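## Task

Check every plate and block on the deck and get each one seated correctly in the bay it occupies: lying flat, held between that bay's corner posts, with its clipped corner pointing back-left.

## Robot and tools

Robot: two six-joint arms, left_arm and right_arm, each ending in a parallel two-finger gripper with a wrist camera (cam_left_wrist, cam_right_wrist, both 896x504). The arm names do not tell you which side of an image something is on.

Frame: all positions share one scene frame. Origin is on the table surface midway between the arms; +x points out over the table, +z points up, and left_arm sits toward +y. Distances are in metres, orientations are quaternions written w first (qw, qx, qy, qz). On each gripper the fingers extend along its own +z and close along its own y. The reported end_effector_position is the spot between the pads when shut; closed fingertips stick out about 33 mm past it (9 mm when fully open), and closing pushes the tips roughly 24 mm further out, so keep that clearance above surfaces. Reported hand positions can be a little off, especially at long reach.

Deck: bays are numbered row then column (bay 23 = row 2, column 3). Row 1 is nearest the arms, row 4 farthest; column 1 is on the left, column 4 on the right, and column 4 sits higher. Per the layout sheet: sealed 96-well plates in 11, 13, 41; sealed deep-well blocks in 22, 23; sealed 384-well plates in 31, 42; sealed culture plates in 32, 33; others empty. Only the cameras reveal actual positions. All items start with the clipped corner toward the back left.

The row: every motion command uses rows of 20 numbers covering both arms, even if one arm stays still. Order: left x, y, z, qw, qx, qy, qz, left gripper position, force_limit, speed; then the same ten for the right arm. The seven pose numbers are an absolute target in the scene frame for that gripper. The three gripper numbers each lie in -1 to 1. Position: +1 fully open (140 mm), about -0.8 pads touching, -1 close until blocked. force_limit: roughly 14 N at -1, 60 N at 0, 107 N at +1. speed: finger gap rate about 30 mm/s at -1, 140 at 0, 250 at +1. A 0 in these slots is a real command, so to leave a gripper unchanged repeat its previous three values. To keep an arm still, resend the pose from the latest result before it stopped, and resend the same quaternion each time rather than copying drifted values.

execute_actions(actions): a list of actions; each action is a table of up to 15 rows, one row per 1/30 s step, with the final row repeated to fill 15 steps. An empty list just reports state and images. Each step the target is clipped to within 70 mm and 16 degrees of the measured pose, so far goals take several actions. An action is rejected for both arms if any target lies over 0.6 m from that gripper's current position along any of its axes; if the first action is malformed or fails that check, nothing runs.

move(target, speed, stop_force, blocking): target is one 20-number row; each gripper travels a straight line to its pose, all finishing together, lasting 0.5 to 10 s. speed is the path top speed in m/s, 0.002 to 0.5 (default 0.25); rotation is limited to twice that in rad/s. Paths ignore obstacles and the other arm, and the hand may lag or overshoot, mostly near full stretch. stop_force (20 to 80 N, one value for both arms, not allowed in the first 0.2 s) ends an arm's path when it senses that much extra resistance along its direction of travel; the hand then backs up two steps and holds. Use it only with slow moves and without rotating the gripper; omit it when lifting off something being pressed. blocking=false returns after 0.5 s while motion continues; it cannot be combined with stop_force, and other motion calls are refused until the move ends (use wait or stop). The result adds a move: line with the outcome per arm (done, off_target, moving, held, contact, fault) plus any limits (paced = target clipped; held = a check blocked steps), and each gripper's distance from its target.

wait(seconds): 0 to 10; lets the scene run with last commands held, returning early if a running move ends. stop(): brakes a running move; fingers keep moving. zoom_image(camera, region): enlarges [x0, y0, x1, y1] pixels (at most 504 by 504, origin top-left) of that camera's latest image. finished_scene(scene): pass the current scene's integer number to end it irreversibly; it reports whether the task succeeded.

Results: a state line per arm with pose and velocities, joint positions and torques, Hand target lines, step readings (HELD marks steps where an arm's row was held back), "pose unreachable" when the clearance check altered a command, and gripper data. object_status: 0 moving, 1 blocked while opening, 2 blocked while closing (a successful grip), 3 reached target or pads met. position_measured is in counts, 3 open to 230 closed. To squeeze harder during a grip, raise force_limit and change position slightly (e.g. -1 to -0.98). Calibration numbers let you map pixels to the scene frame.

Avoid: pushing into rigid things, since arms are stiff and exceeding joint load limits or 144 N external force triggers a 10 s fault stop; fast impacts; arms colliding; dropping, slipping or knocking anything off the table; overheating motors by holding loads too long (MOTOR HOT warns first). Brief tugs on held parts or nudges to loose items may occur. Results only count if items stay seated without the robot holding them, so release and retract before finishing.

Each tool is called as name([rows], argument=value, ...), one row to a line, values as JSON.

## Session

execute_actions(actions=[])

Scene clock: 0.00 s.
left_arm: end_effector_position=(+0.5765, +0.4427, +0.3217) position_measured=3 object_status=3 end_effector_quat_wxyz=(-0.000, +0.999, -0.033, -0.000) end_effector_velocity=(+0.000, -0.000, +0.001) end_effector_angular_velocity=(-0.000, -0.001, +0.000) | right_arm: end_effector_position=(+0.6407, -0.6014, +0.3229) position_measured=3 object_status=3 end_effector_quat_wxyz=(+0.000, +0.995, -0.096, -0.000) end_effector_velocity=(+0.000, -0.000, -0.000) end_effector_angular_velocity=(-0.000, -0.000, -0.000)
Joint positions: left_arm=[-0.053  0.164  1.604  0.001  1.374  1.518] | right_arm=[-0.052  0.164  1.603 -0.001  1.375  1.518]
Joint velocities: left_arm=[ 0.    -0.    -0.001 -0.    -0.    -0.   ] | right_arm=[ 0.     0.    -0.    -0.    -0.001  0.   ]
Joint torques (N m, as the joint torque sensors report them, + toward a larger angle): no reading
Hand target (left_arm): +0.576, +0.443, +0.322; -0.000, +0.999, -0.033, -0.000
Hand target (right_arm): +0.641, -0.601, +0.323; +0.000, +0.995, -0.096, -0.000

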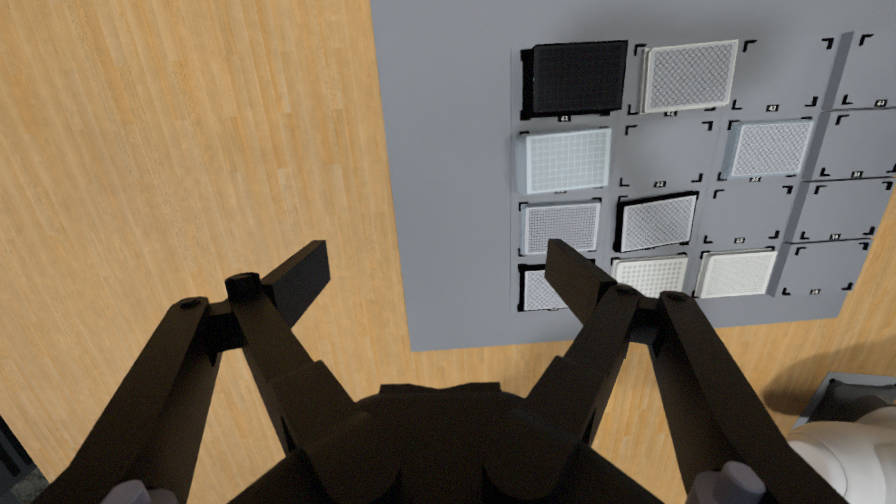

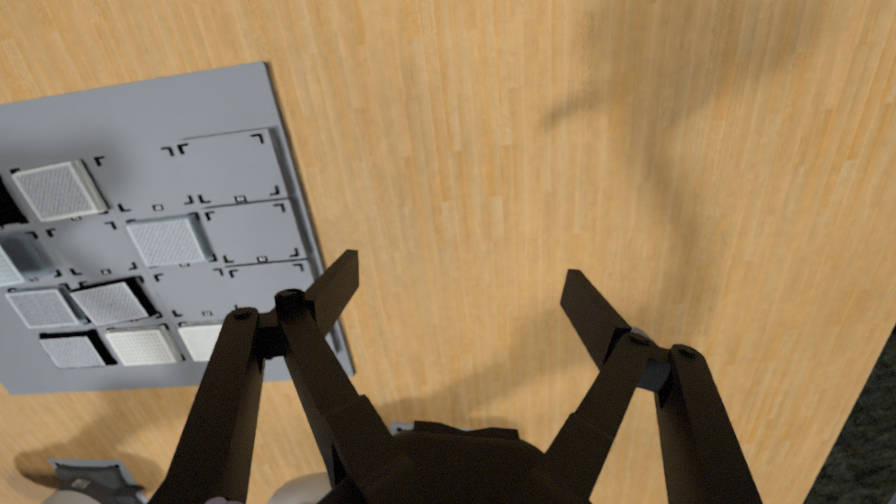

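move(target=[0.62,0.12,0.12,0,1,0,0,1,-1,-1,0.6407,-0.6014,0.3229,0,0.995,-0.096,0,1,0,0])

zoom_image(camera="cam_left_wrist", region=[170,10,470,310])

zoom_image(camera="cam_left_wrist", region=[380,10,780,310])

move(target=[0.37,0.10,0.12,0,1,0,0,1,-1,-1,0.6407,-0.6014,0.3229,0,0.995,-0.096,0,1,0,0])

zoom_image(camera="cam_left_wrist", region=[140,0,450,260])

zoom_image(camera="cam_left_wrist", region=[350,0,760,260])

Scene clock: 9.80 s.
left_arm: end_effector_position=(+0.6199, +0.1200, +0.1200) position_measured=3 object_status=3 end_effector_quat_wxyz=(-0.000, +1.000, -0.000, +0.000) end_effector_velocity=(-0.001, -0.000, -0.001) end_effector_angular_velocity=(+0.000, +0.002, +0.000) | right_arm: end_effector_position=(+0.6407, -0.6014, +0.3229) position_measured=3 object_status=3 end_effector_quat_wxyz=(-0.000, +0.995, -0.096, -0.000) end_effector_velocity=(+0.000, -0.000, -0.000) end_effector_angular_velocity=(-0.000, -0.000, -0.001)
Joint positions: left_arm=[-0.464  0.474  1.564  0.     1.103  1.041] | right_arm=[-0.052  0.164  1.603  0.     1.375  1.518]
Joint velocities: left_arm=[-0.     0.001  0.    -0.001 -0.    -0.   ] | right_arm=[ 0.     0.     0.     0.    -0.001  0.001]
Joint torques (N m, as the joint torque sensors report them, + toward a larger angle): left_arm=[  2.07 -82.49 -38.39   3.53   0.03  -0.12] | right_arm=[  3.36 -61.9  -41.24   3.84   0.44  -0.51]
Hand target (left_arm): +0.620, +0.120, +0.120; -0.000, +1.000, -0.000, +0.000
Hand target (right_arm): +0.641, -0.601, +0.323; -0.000, +0.995, -0.096, -0.000
Off the commanded pose (left_arm): 0.000 m, 0 deg.
Off the commanded pose (right_arm): 0.000 m, 0 deg.
move: done
camera_calibration (this result's frames):
cam_left_wrist: T_world_to_cam=[[0.00590425, -0.999067, 0.0427719, 0.108697], [-0.945356, 0.00836689, 0.325932, 0.55558], [-0.325985, -0.0423591, -0.944425, 0.512028], [0, 0, 0, 1]] pos_world=[0.691493, 0.125636, 0.297842]
cam_right_wrist: T_world_to_cam=[[-0.111635, -0.993323, -0.0291156, -0.508908], [-0.928136, 0.0937497, 0.360242, 0.553383], [-0.355107, 0.0672389, -0.932404, 0.764469], [0, 0, 0, 1]] pos_world=[0.728272, -0.608791, 0.498625]

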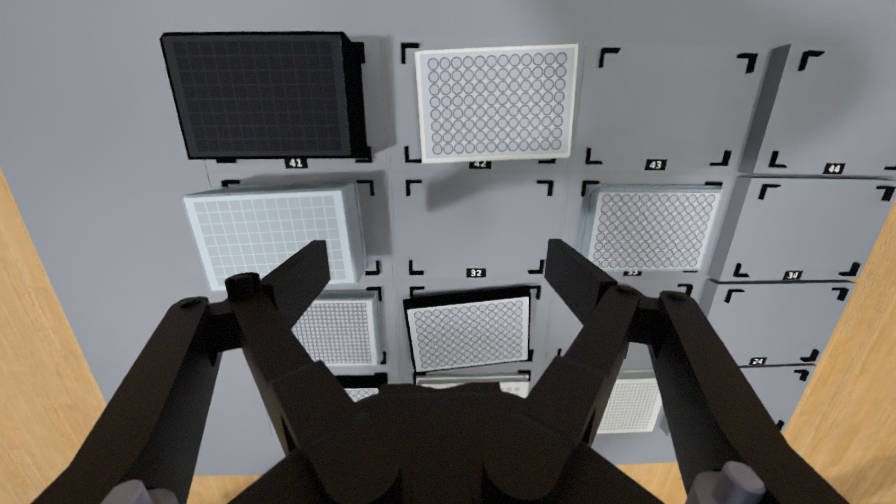

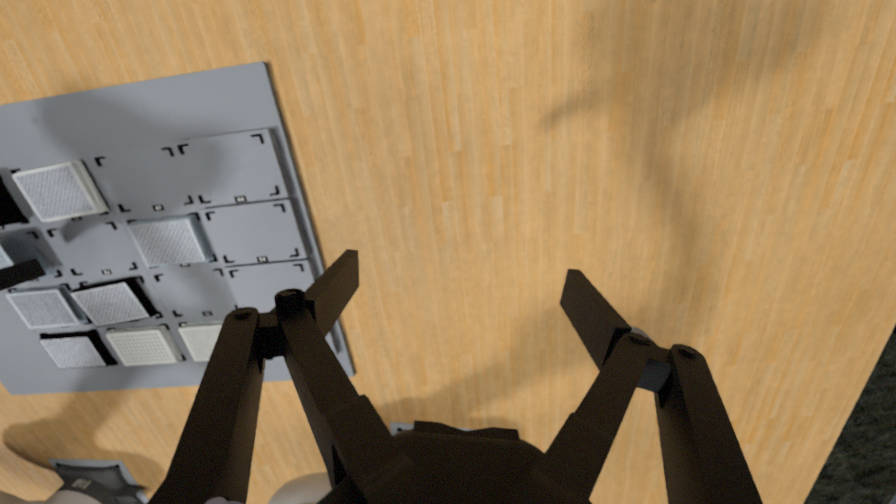

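Region (170, 10, 470, 310) of cam_left_wrist's 896x504 image, scaled by 1.680, with more detail than that image has.

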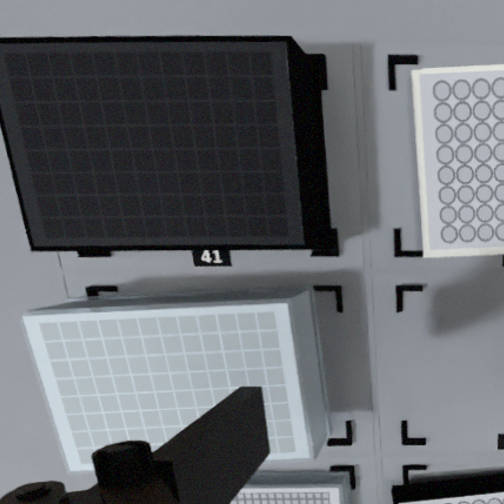

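Region (380, 10, 780, 310) of cam_left_wrist's 896x504 image, scaled by 1.260, with more detail than that image has; it fills the top 378 rows of this view, and the rest is white.

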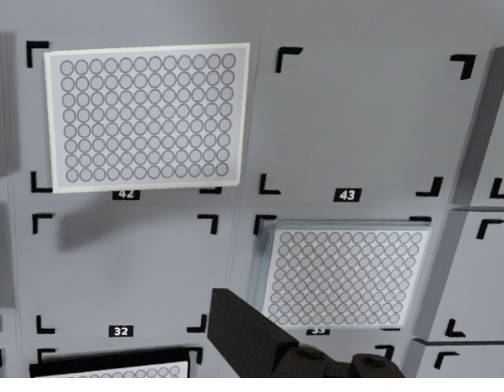

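Scene clock: 11.20 s.
left_arm: end_effector_position=(+0.3701, +0.1000, +0.1201) position_measured=3 object_status=3 end_effector_quat_wxyz=(-0.000, +1.000, -0.000, +0.000) end_effector_velocity=(+0.000, -0.000, +0.001) end_effector_angular_velocity=(-0.001, -0.001, -0.000) | right_arm: end_effector_position=(+0.6407, -0.6014, +0.3229) position_measured=3 object_status=3 end_effector_quat_wxyz=(-0.000, +0.995, -0.096, -0.000) end_effector_velocity=(+0.000, -0.000, -0.001) end_effector_angular_velocity=(+0.000, +0.001, +0.000)
Joint positions: left_arm=[-0.71   0.194  1.961  0.     0.987  0.795] | right_arm=[-0.052  0.164  1.603  0.     1.375  1.518]
Joint velocities: left_arm=[-0.    -0.001 -0.001  0.    -0.    -0.   ] | right_arm=[ 0.     0.001 -0.    -0.    -0.    -0.   ]
Joint torques (N m, as the joint torque sensors report them, + toward a larger angle): left_arm=[  1.54 -52.36 -35.9    3.5    0.08  -0.21] | right_arm=[  3.72 -60.66 -40.62   4.11  -0.05  -0.49]
Hand target (left_arm): +0.370, +0.100, +0.120; -0.000, +1.000, -0.000, +0.000
Hand target (right_arm): +0.641, -0.601, +0.323; -0.000, +0.995, -0.096, -0.000
Off the commanded pose (left_arm): 0.000 m, 0 deg.
Off the commanded pose (right_arm): 0.000 m, 0 deg.
move: done
camera_calibration (this result's frames):
cam_left_wrist: T_world_to_cam=[[0.00598233, -0.999062, 0.0428799, 0.0901795], [-0.945292, 0.00833678, 0.32612, 0.319487], [-0.326172, -0.042485, -0.944355, 0.42995], [0, 0, 0, 1]] pos_world=[0.441707, 0.105698, 0.297968]
cam_right_wrist: T_world_to_cam=[[-0.111636, -0.993323, -0.0291158, -0.508907], [-0.928136, 0.0937509, 0.360243, 0.553384], [-0.355108, 0.0672396, -0.932404, 0.764469], [0, 0, 0, 1]] pos_world=[0.728272, -0.608792, 0.498624]

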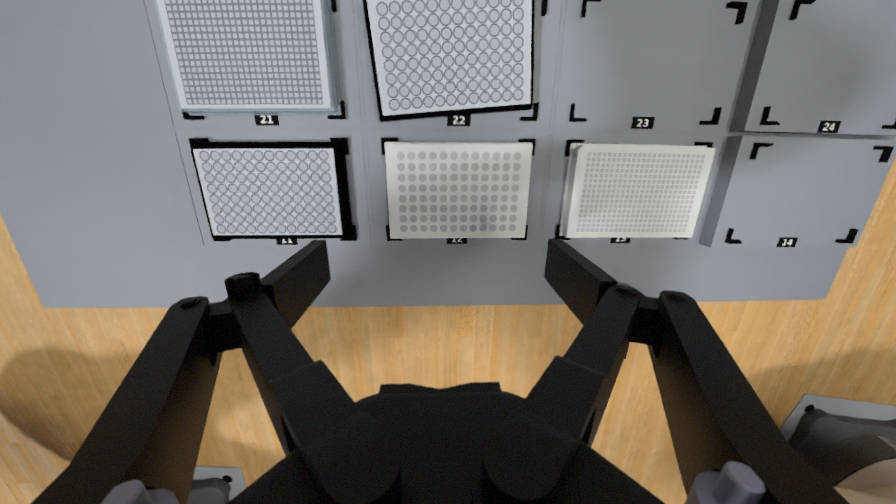

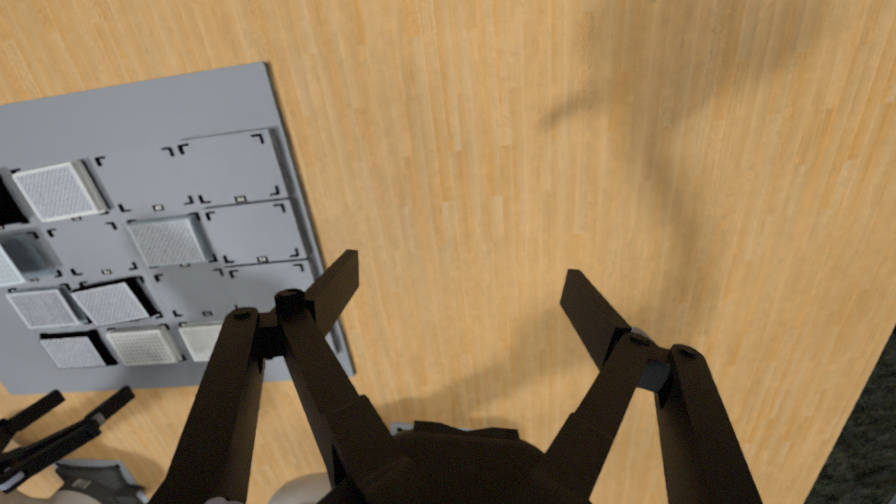

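Region (140, 0, 450, 260) of cam_left_wrist's 896x504 image, scaled by 1.626, with more detail than that image has; it fills the top 423 rows of this view, and the rest is white.

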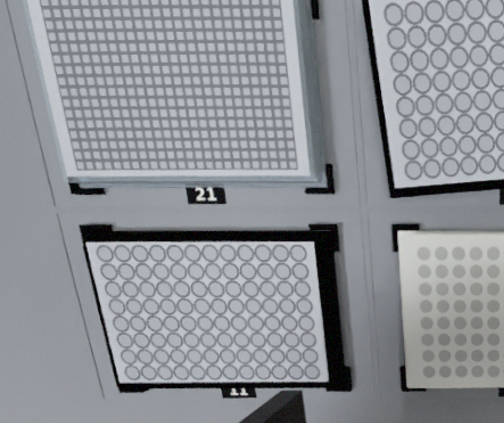

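Region (350, 0, 760, 260) of cam_left_wrist's 896x504 image, scaled by 1.229, with more detail than that image has; it fills the top 320 rows of this view, and the rest is white.

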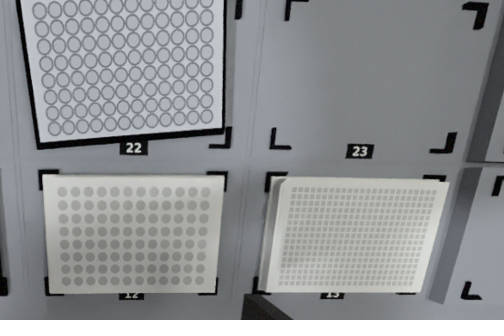

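move(target=[0.515,0.085,0.055,0,0.9994,0.035,0,1,-1,-1,0.6407,-0.6014,0.3229,0,0.995,-0.096,0,1,0,0])

Scene clock: 20.33 s.
left_arm: end_effector_position=(+0.5150, +0.0850, +0.0550) position_measured=3 object_status=3 end_effector_quat_wxyz=(+0.000, +0.999, +0.035, +0.000) end_effector_velocity=(-0.000, +0.000, -0.000) end_effector_angular_velocity=(+0.001, +0.001, +0.000) | right_arm: end_effector_position=(+0.6407, -0.6014, +0.3229) position_measured=3 object_status=3 end_effector_quat_wxyz=(-0.000, +0.995, -0.096, -0.000) end_effector_velocity=(-0.000, -0.000, -0.000) end_effector_angular_velocity=(+0.000, -0.000, -0.001)
Joint positions: left_arm=[-0.581  0.429  1.771 -0.     0.942  0.854] | right_arm=[-0.052  0.164  1.603  0.     1.375  1.518]
Joint velocities: left_arm=[ 0.     0.001 -0.    -0.     0.001 -0.   ] | right_arm=[-0.    -0.     0.     0.    -0.001  0.001]
Joint torques (N m, as the joint torque sensors report them, + toward a larger angle): left_arm=[  2.11 -71.65 -34.88   3.3   -0.12  -0.29] | right_arm=[  2.49 -62.2  -41.26   4.03   0.23  -0.52]
Hand target (left_arm): +0.515, +0.085, +0.055; +0.000, +0.999, +0.035, -0.000
Hand target (right_arm): +0.641, -0.601, +0.323; -0.000, +0.995, -0.096, -0.000
Off the commanded pose (left_arm): 0.000 m, 0 deg.
Off the commanded pose (right_arm): 0.000 m, 0 deg.
move: done
camera_calibration (this result's frames):
cam_left_wrist: T_world_to_cam=[[0.0758435, -0.996186, 0.0431395, 0.0407903], [-0.943519, -0.0577054, 0.326255, 0.482528], [-0.322522, -0.0654472, -0.944297, 0.415134], [0, 0, 0, 1]] pos_world=[0.58607, 0.0956485, 0.232823]
cam_right_wrist: T_world_to_cam=[[-0.111636, -0.993323, -0.0291157, -0.508907], [-0.928136, 0.0937509, 0.360243, 0.553384], [-0.355108, 0.0672395, -0.932404, 0.764469], [0, 0, 0, 1]] pos_world=[0.728272, -0.608792, 0.498625]

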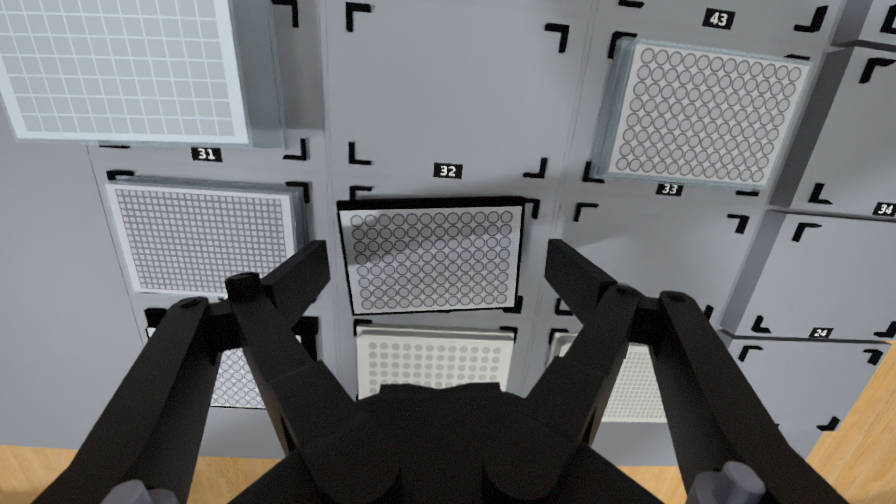

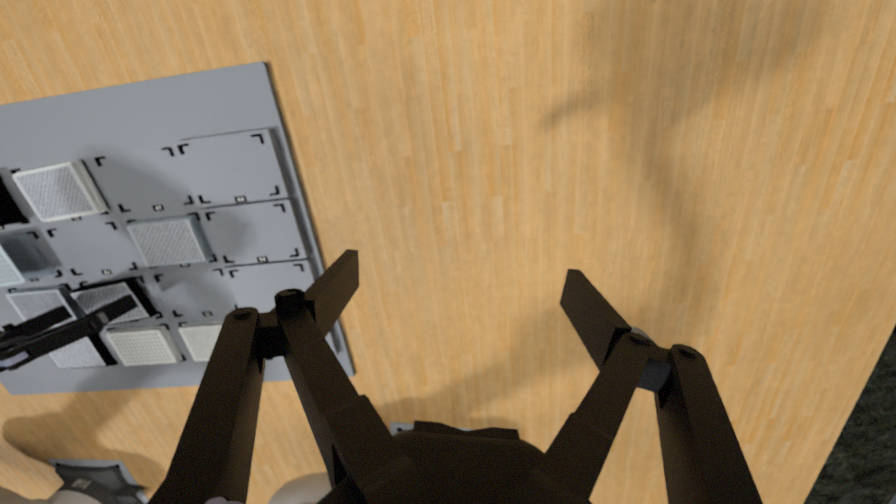

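move(target=[0.513,0.089,0.045,0,0.9986,0.052,0,1,-1,-1,0.6407,-0.6014,0.3229,0,0.995,-0.096,0,1,0,0], speed=0.05)

move(target=[0.513,0.089,0.031,0,0.9986,0.052,0,1,-1,-1,0.6407,-0.6014,0.3229,0,0.995,-0.096,0,1,0,0], speed=0.01, stop_force=20)

move(target=[0.513,0.089,0.031,0,0.9986,0.052,0,-1,-0.6,-1,0.6407,-0.6014,0.3229,0,0.995,-0.096,0,1,0,0])

move(target=[0.513,0.089,0.036,0,0.9986,0.052,0,-1,-0.6,-1,0.6407,-0.6014,0.3229,0,0.995,-0.096,0,1,0,0], speed=0.02)

move(target=[0.515,0.081,0.036,0,1,0,0,-1,-0.6,-1,0.6407,-0.6014,0.3229,0,0.995,-0.096,0,1,0,0], speed=0.04)

zoom_image(camera="cam_left_wrist", region=[290,130,590,380])

Scene clock: 31.87 s.
left_arm: end_effector_position=(+0.5130, +0.0890, +0.0450) position_measured=3 object_status=3 end_effector_quat_wxyz=(+0.000, +0.999, +0.052, -0.000) end_effector_velocity=(-0.001, +0.000, -0.001) end_effector_angular_velocity=(+0.000, +0.001, +0.000) | right_arm: end_effector_position=(+0.6407, -0.6014, +0.3229) position_measured=3 object_status=3 end_effector_quat_wxyz=(-0.000, +0.995, -0.096, -0.000) end_effector_velocity=(+0.000, -0.000, -0.000) end_effector_angular_velocity=(-0.000, +0.000, -0.000)
Joint positions: left_arm=[-0.579  0.434  1.786 -0.     0.922  0.823] | right_arm=[-0.052  0.164  1.603  0.     1.375  1.518]
Joint velocities: left_arm=[ 0.     0.     0.001 -0.    -0.    -0.   ] | right_arm=[ 0.     0.     0.    -0.    -0.001  0.   ]
Joint torques (N m, as the joint torque sensors report them, + toward a larger angle): left_arm=[  1.87 -74.61 -34.51   3.1    0.06  -0.29] | right_arm=[  2.17 -62.22 -40.79   3.99  -0.01  -0.32]
Hand target (left_arm): +0.513, +0.089, +0.045; +0.000, +0.999, +0.052, -0.000
Hand target (right_arm): +0.641, -0.601, +0.323; -0.000, +0.995, -0.096, +0.000
Off the commanded pose (left_arm): 0.000 m, 0 deg.
Off the commanded pose (right_arm): 0.000 m, 0 deg.
move: done
camera_calibration (this result's frames):
cam_left_wrist: T_world_to_cam=[[0.109722, -0.993033, 0.0429788, 0.0277453], [-0.940996, -0.0898511, 0.326271, 0.485729], [-0.320136, -0.0762419, -0.944299, 0.405095], [0, 0, 0, 1]] pos_world=[0.58371, 0.102081, 0.222859]
cam_right_wrist: T_world_to_cam=[[-0.111636, -0.993323, -0.0291147, -0.508908], [-0.928138, 0.0937514, 0.360237, 0.55339], [-0.355102, 0.0672378, -0.932407, 0.764466], [0, 0, 0, 1]] pos_world=[0.728273, -0.608792, 0.498625]

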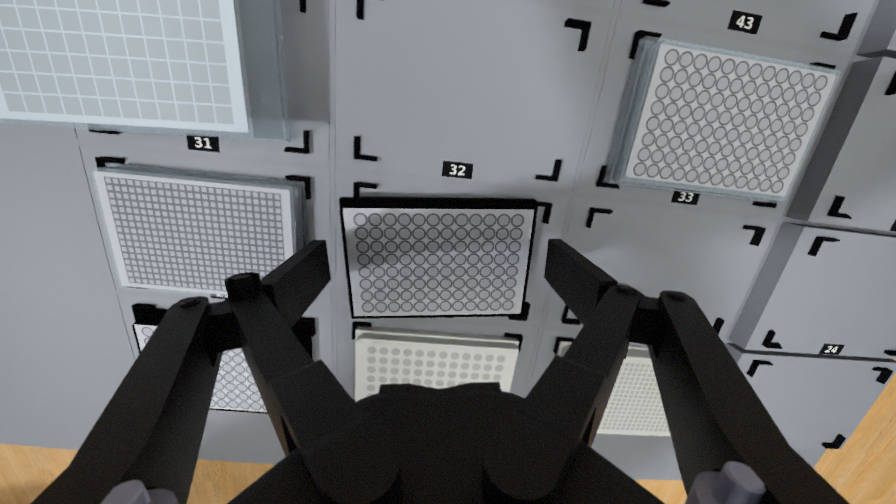

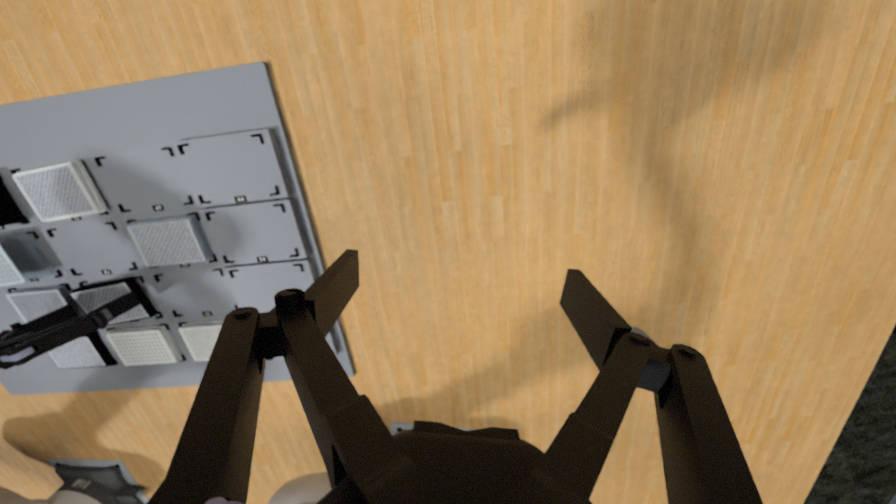

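Scene clock: 33.50 s.
left_arm: end_effector_position=(+0.5130, +0.0890, +0.0310) position_measured=3 object_status=3 end_effector_quat_wxyz=(+0.000, +0.999, +0.052, +0.000) end_effector_velocity=(+0.001, -0.001, +0.001) end_effector_angular_velocity=(-0.001, -0.001, +0.000) | right_arm: end_effector_position=(+0.6407, -0.6014, +0.3229) position_measured=3 object_status=3 end_effector_quat_wxyz=(-0.000, +0.995, -0.096, +0.000) end_effector_velocity=(+0.000, -0.000, -0.000) end_effector_angular_velocity=(+0.000, +0.001, +0.001)
Joint positions: left_arm=[-0.579  0.448  1.795 -0.     0.899  0.823] | right_arm=[-0.052  0.164  1.603  0.     1.375  1.518]
Joint velocities: left_arm=[ 0.     0.    -0.002 -0.    -0.    -0.   ] | right_arm=[-0.     0.001 -0.    -0.     0.    -0.001]
Joint torques (N m, as the joint torque sensors report them, + toward a larger angle): left_arm=[  2.17 -75.01 -33.96   3.17   0.22  -0.3 ] | right_arm=[  3.31 -62.21 -40.94   4.17  -0.13  -0.22]
Hand target (left_arm): +0.513, +0.089, +0.031; +0.000, +0.999, +0.052, -0.000
Hand target (right_arm): +0.641, -0.601, +0.323; -0.000, +0.995, -0.096, +0.000
Off the commanded pose (left_arm): 0.000 m, 0 deg.
Off the commanded pose (right_arm): 0.000 m, 0 deg.
move: done
camera_calibration (this result's frames):
cam_left_wrist: T_world_to_cam=[[0.109731, -0.993032, 0.0429755, 0.0283487], [-0.940998, -0.0898612, 0.326265, 0.490297], [-0.320129, -0.0762411, -0.944301, 0.391867], [0, 0, 0, 1]] pos_world=[0.583706, 0.102086, 0.208856]
cam_right_wrist: T_world_to_cam=[[-0.111636, -0.993323, -0.0291148, -0.508908], [-0.928138, 0.0937517, 0.360236, 0.55339], [-0.355101, 0.067238, -0.932407, 0.764466], [0, 0, 0, 1]] pos_world=[0.728273, -0.608792, 0.498625]

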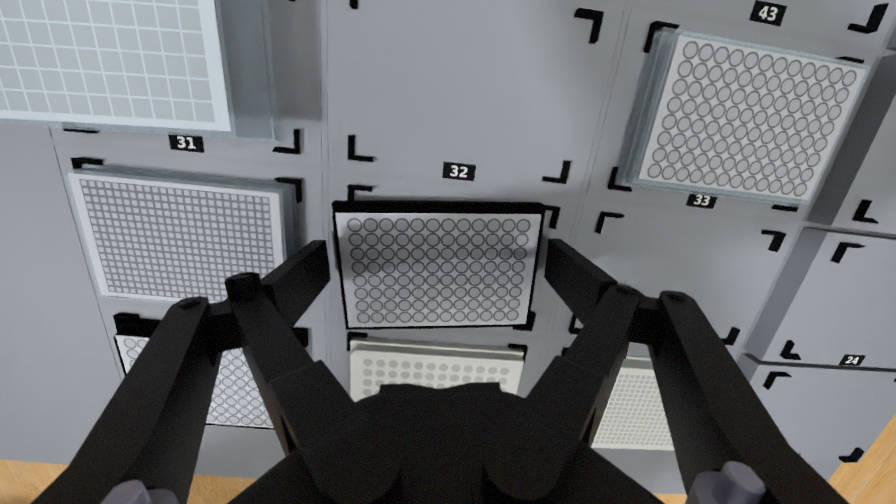

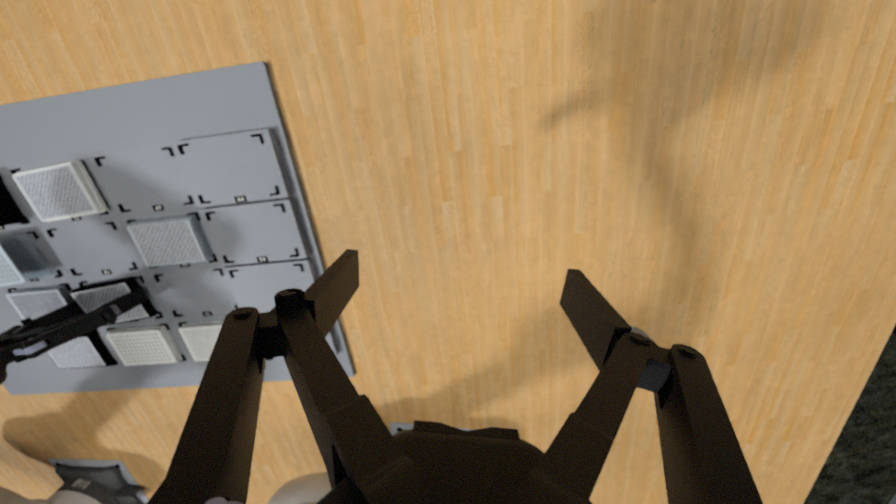

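Scene clock: 34.33 s.
left_arm: end_effector_position=(+0.5130, +0.0890, +0.0310) position_measured=33 object_status=0 end_effector_quat_wxyz=(+0.000, +0.999, +0.052, +0.000) end_effector_velocity=(+0.001, -0.001, +0.000) end_effector_angular_velocity=(-0.001, -0.001, +0.000) | right_arm: end_effector_position=(+0.6407, -0.6014, +0.3229) position_measured=3 object_status=3 end_effector_quat_wxyz=(-0.000, +0.995, -0.096, -0.000) end_effector_velocity=(+0.000, -0.000, -0.000) end_effector_angular_velocity=(-0.000, -0.000, +0.001)
Joint positions: left_arm=[-0.579  0.448  1.795 -0.     0.899  0.823] | right_arm=[-0.052  0.164  1.603  0.     1.375  1.518]
Joint velocities: left_arm=[ 0.     0.001 -0.002 -0.     0.     0.   ] | right_arm=[-0.     0.001  0.    -0.    -0.001 -0.002]
Joint torques (N m, as the joint torque sensors report them, + toward a larger angle): left_arm=[ -0.58 -57.99 -26.53   2.84  -1.43  -0.33] | right_arm=[  3.77 -60.42 -40.9    4.08   0.    -0.47]
Hand target (left_arm): +0.513, +0.089, +0.031; +0.000, +0.999, +0.052, +0.000
Hand target (right_arm): +0.641, -0.601, +0.323; -0.000, +0.995, -0.096, -0.000
Off the commanded pose (left_arm): 0.000 m, 0 deg.
Off the commanded pose (right_arm): 0.000 m, 0 deg.
move: done
camera_calibration (this result's frames):
cam_left_wrist: T_world_to_cam=[[0.109748, -0.993029, 0.0429867, 0.0283379], [-0.941, -0.0898752, 0.326253, 0.490298], [-0.320116, -0.0762562, -0.944304, 0.391872], [0, 0, 0, 1]] pos_world=[0.583705, 0.102089, 0.208867]
cam_right_wrist: T_world_to_cam=[[-0.111636, -0.993323, -0.0291148, -0.508908], [-0.928138, 0.0937515, 0.360237, 0.55339], [-0.355102, 0.067238, -0.932407, 0.764466], [0, 0, 0, 1]] pos_world=[0.728273, -0.608792, 0.498625]

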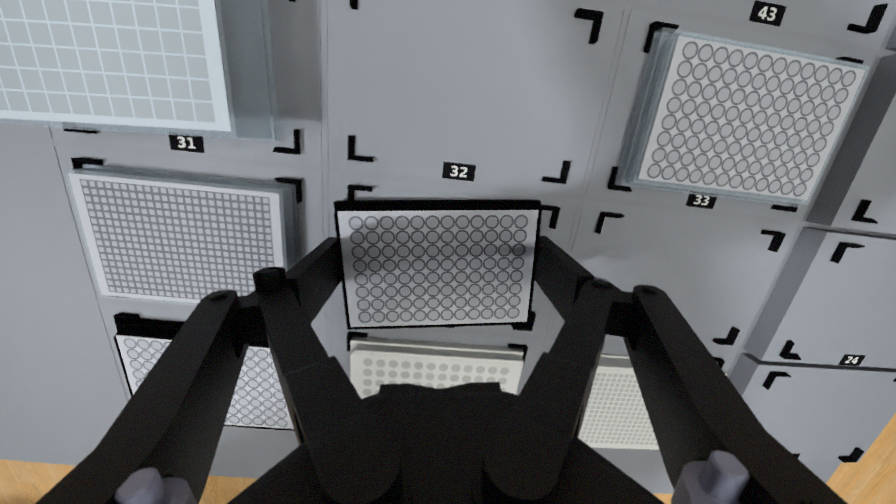

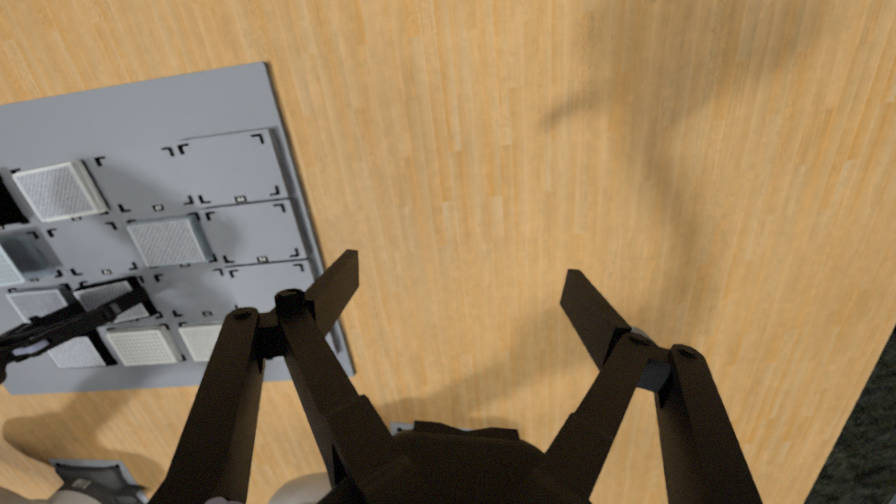

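Scene clock: 35.03 s.
left_arm: end_effector_position=(+0.5130, +0.0890, +0.0360) position_measured=34 object_status=2 end_effector_quat_wxyz=(-0.000, +0.999, +0.052, -0.000) end_effector_velocity=(+0.001, -0.001, +0.001) end_effector_angular_velocity=(-0.001, -0.001, +0.000) | right_arm: end_effector_position=(+0.6407, -0.6014, +0.3229) position_measured=3 object_status=3 end_effector_quat_wxyz=(-0.000, +0.995, -0.096, +0.000) end_effector_velocity=(-0.000, -0.000, -0.000) end_effector_angular_velocity=(+0.000, +0.000, +0.000)
Joint positions: left_arm=[-0.579  0.443  1.791 -0.     0.907  0.823] | right_arm=[-0.052  0.164  1.603  0.     1.375  1.518]
Joint velocities: left_arm=[ 0.    -0.    -0.001 -0.001  0.     0.   ] | right_arm=[-0.    -0.     0.     0.     0.    -0.001]
Joint torques (N m, as the joint torque sensors report them, + toward a larger angle): left_arm=[  2.55 -74.32 -34.13   3.23  -0.04  -0.31] | right_arm=[  3.82 -61.01 -41.4    4.17   0.1   -0.46]
Hand target (left_arm): +0.513, +0.089, +0.036; -0.000, +0.999, +0.052, +0.000
Hand target (right_arm): +0.641, -0.601, +0.323; -0.000, +0.995, -0.096, +0.000
Off the commanded pose (left_arm): 0.000 m, 0 deg.
Off the commanded pose (right_arm): 0.000 m, 0 deg.
move: done
camera_calibration (this result's frames):
cam_left_wrist: T_world_to_cam=[[0.109758, -0.993029, 0.0429681, 0.028117], [-0.940992, -0.0898883, 0.326272, 0.488673], [-0.320136, -0.0762435, -0.944299, 0.396583], [0, 0, 0, 1]] pos_world=[0.583712, 0.102084, 0.213844]
cam_right_wrist: T_world_to_cam=[[-0.111636, -0.993323, -0.0291148, -0.508908], [-0.928138, 0.0937514, 0.360236, 0.55339], [-0.355101, 0.0672378, -0.932407, 0.764466], [0, 0, 0, 1]] pos_world=[0.728273, -0.608792, 0.498625]

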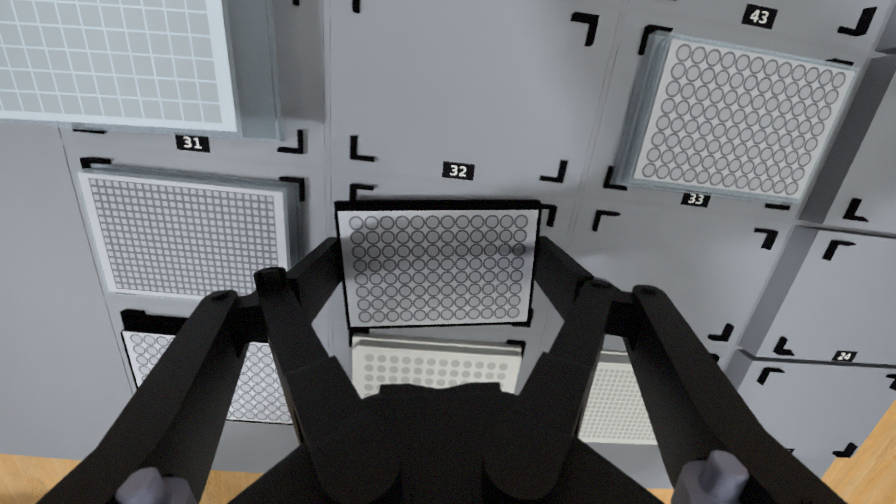

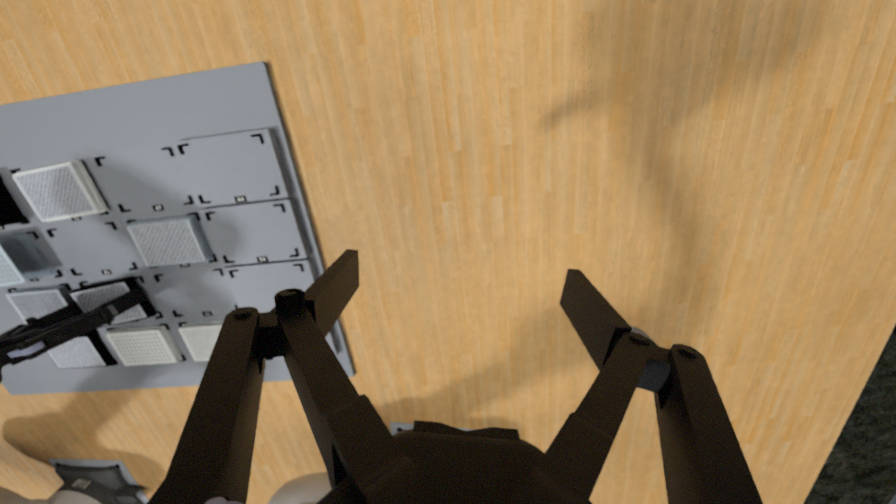

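Scene clock: 36.57 s.
left_arm: end_effector_position=(+0.5150, +0.0810, +0.0360) position_measured=34 object_status=2 end_effector_quat_wxyz=(-0.000, +1.000, -0.000, +0.000) end_effector_velocity=(-0.001, +0.001, -0.000) end_effector_angular_velocity=(+0.001, +0.000, -0.001) | right_arm: end_effector_position=(+0.6407, -0.6014, +0.3229) position_measured=3 object_status=3 end_effector_quat_wxyz=(-0.000, +0.995, -0.096, -0.000) end_effector_velocity=(-0.001, +0.000, +0.002) end_effector_angular_velocity=(-0.001, -0.002, -0.000)
Joint positions: left_arm=[-0.586  0.451  1.779  0.     0.912  0.919] | right_arm=[-0.052  0.164  1.603  0.     1.375  1.518]
Joint velocities: left_arm=[ 0.    -0.001  0.001  0.001 -0.     0.   ] | right_arm=[ 0.    -0.003  0.001 -0.     0.     0.   ]
Joint torques (N m, as the joint torque sensors report them, + toward a larger angle): left_arm=[  1.22 -75.35 -33.85   3.27   0.09  -0.19] | right_arm=[  4.05 -62.77 -41.61   4.03   0.01  -0.31]
Hand target (left_arm): +0.515, +0.081, +0.036; -0.000, +1.000, +0.000, +0.000
Hand target (right_arm): +0.641, -0.601, +0.323; -0.000, +0.995, -0.096, +0.000
Off the commanded pose (left_arm): 0.000 m, 0 deg.
Off the commanded pose (right_arm): 0.000 m, 0 deg.
move: done
camera_calibration (this result's frames):
cam_left_wrist: T_world_to_cam=[[0.00599043, -0.99906, 0.0429351, 0.0738912], [-0.94525, 0.00835263, 0.326242, 0.48407], [-0.326293, -0.0425388, -0.944311, 0.397059], [0, 0, 0, 1]] pos_world=[0.586682, 0.0866688, 0.21385]
cam_right_wrist: T_world_to_cam=[[-0.111636, -0.993323, -0.0291148, -0.508908], [-0.928138, 0.0937515, 0.360237, 0.55339], [-0.355102, 0.067238, -0.932407, 0.764466], [0, 0, 0, 1]] pos_world=[0.728273, -0.608792, 0.498625]

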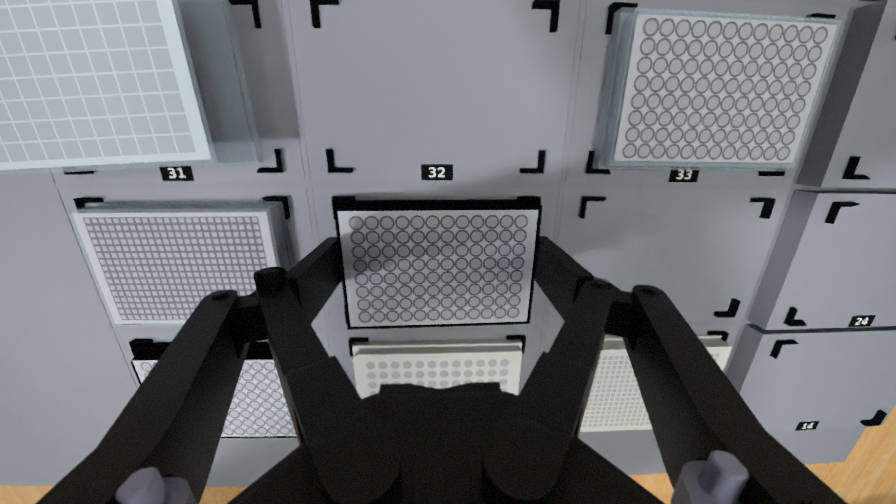

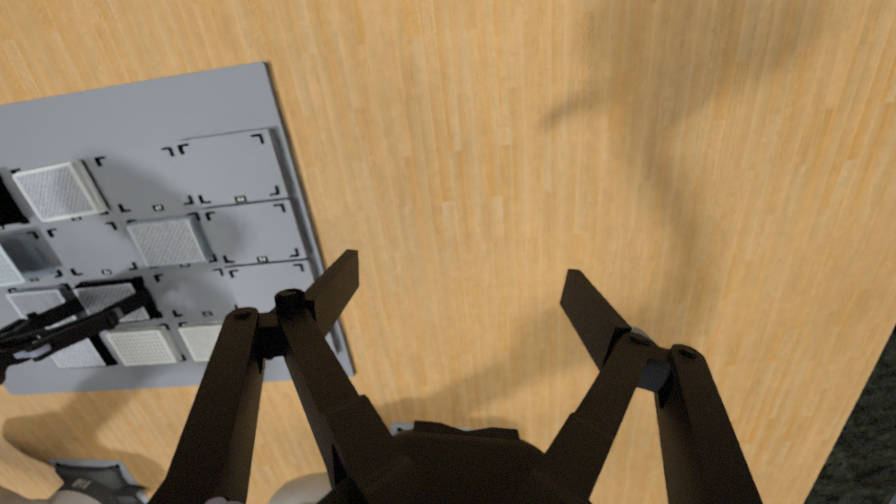

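Region (290, 130, 590, 380) of cam_left_wrist's 896x504 image, scaled by 1.680, with more detail than that image has.

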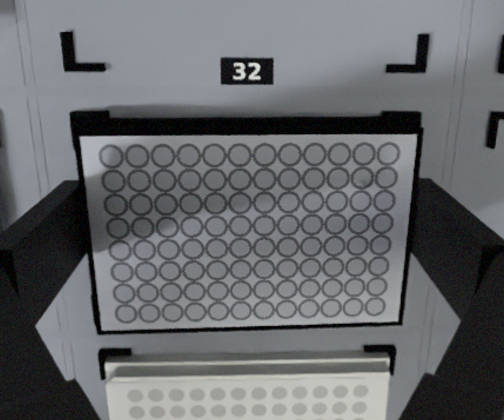

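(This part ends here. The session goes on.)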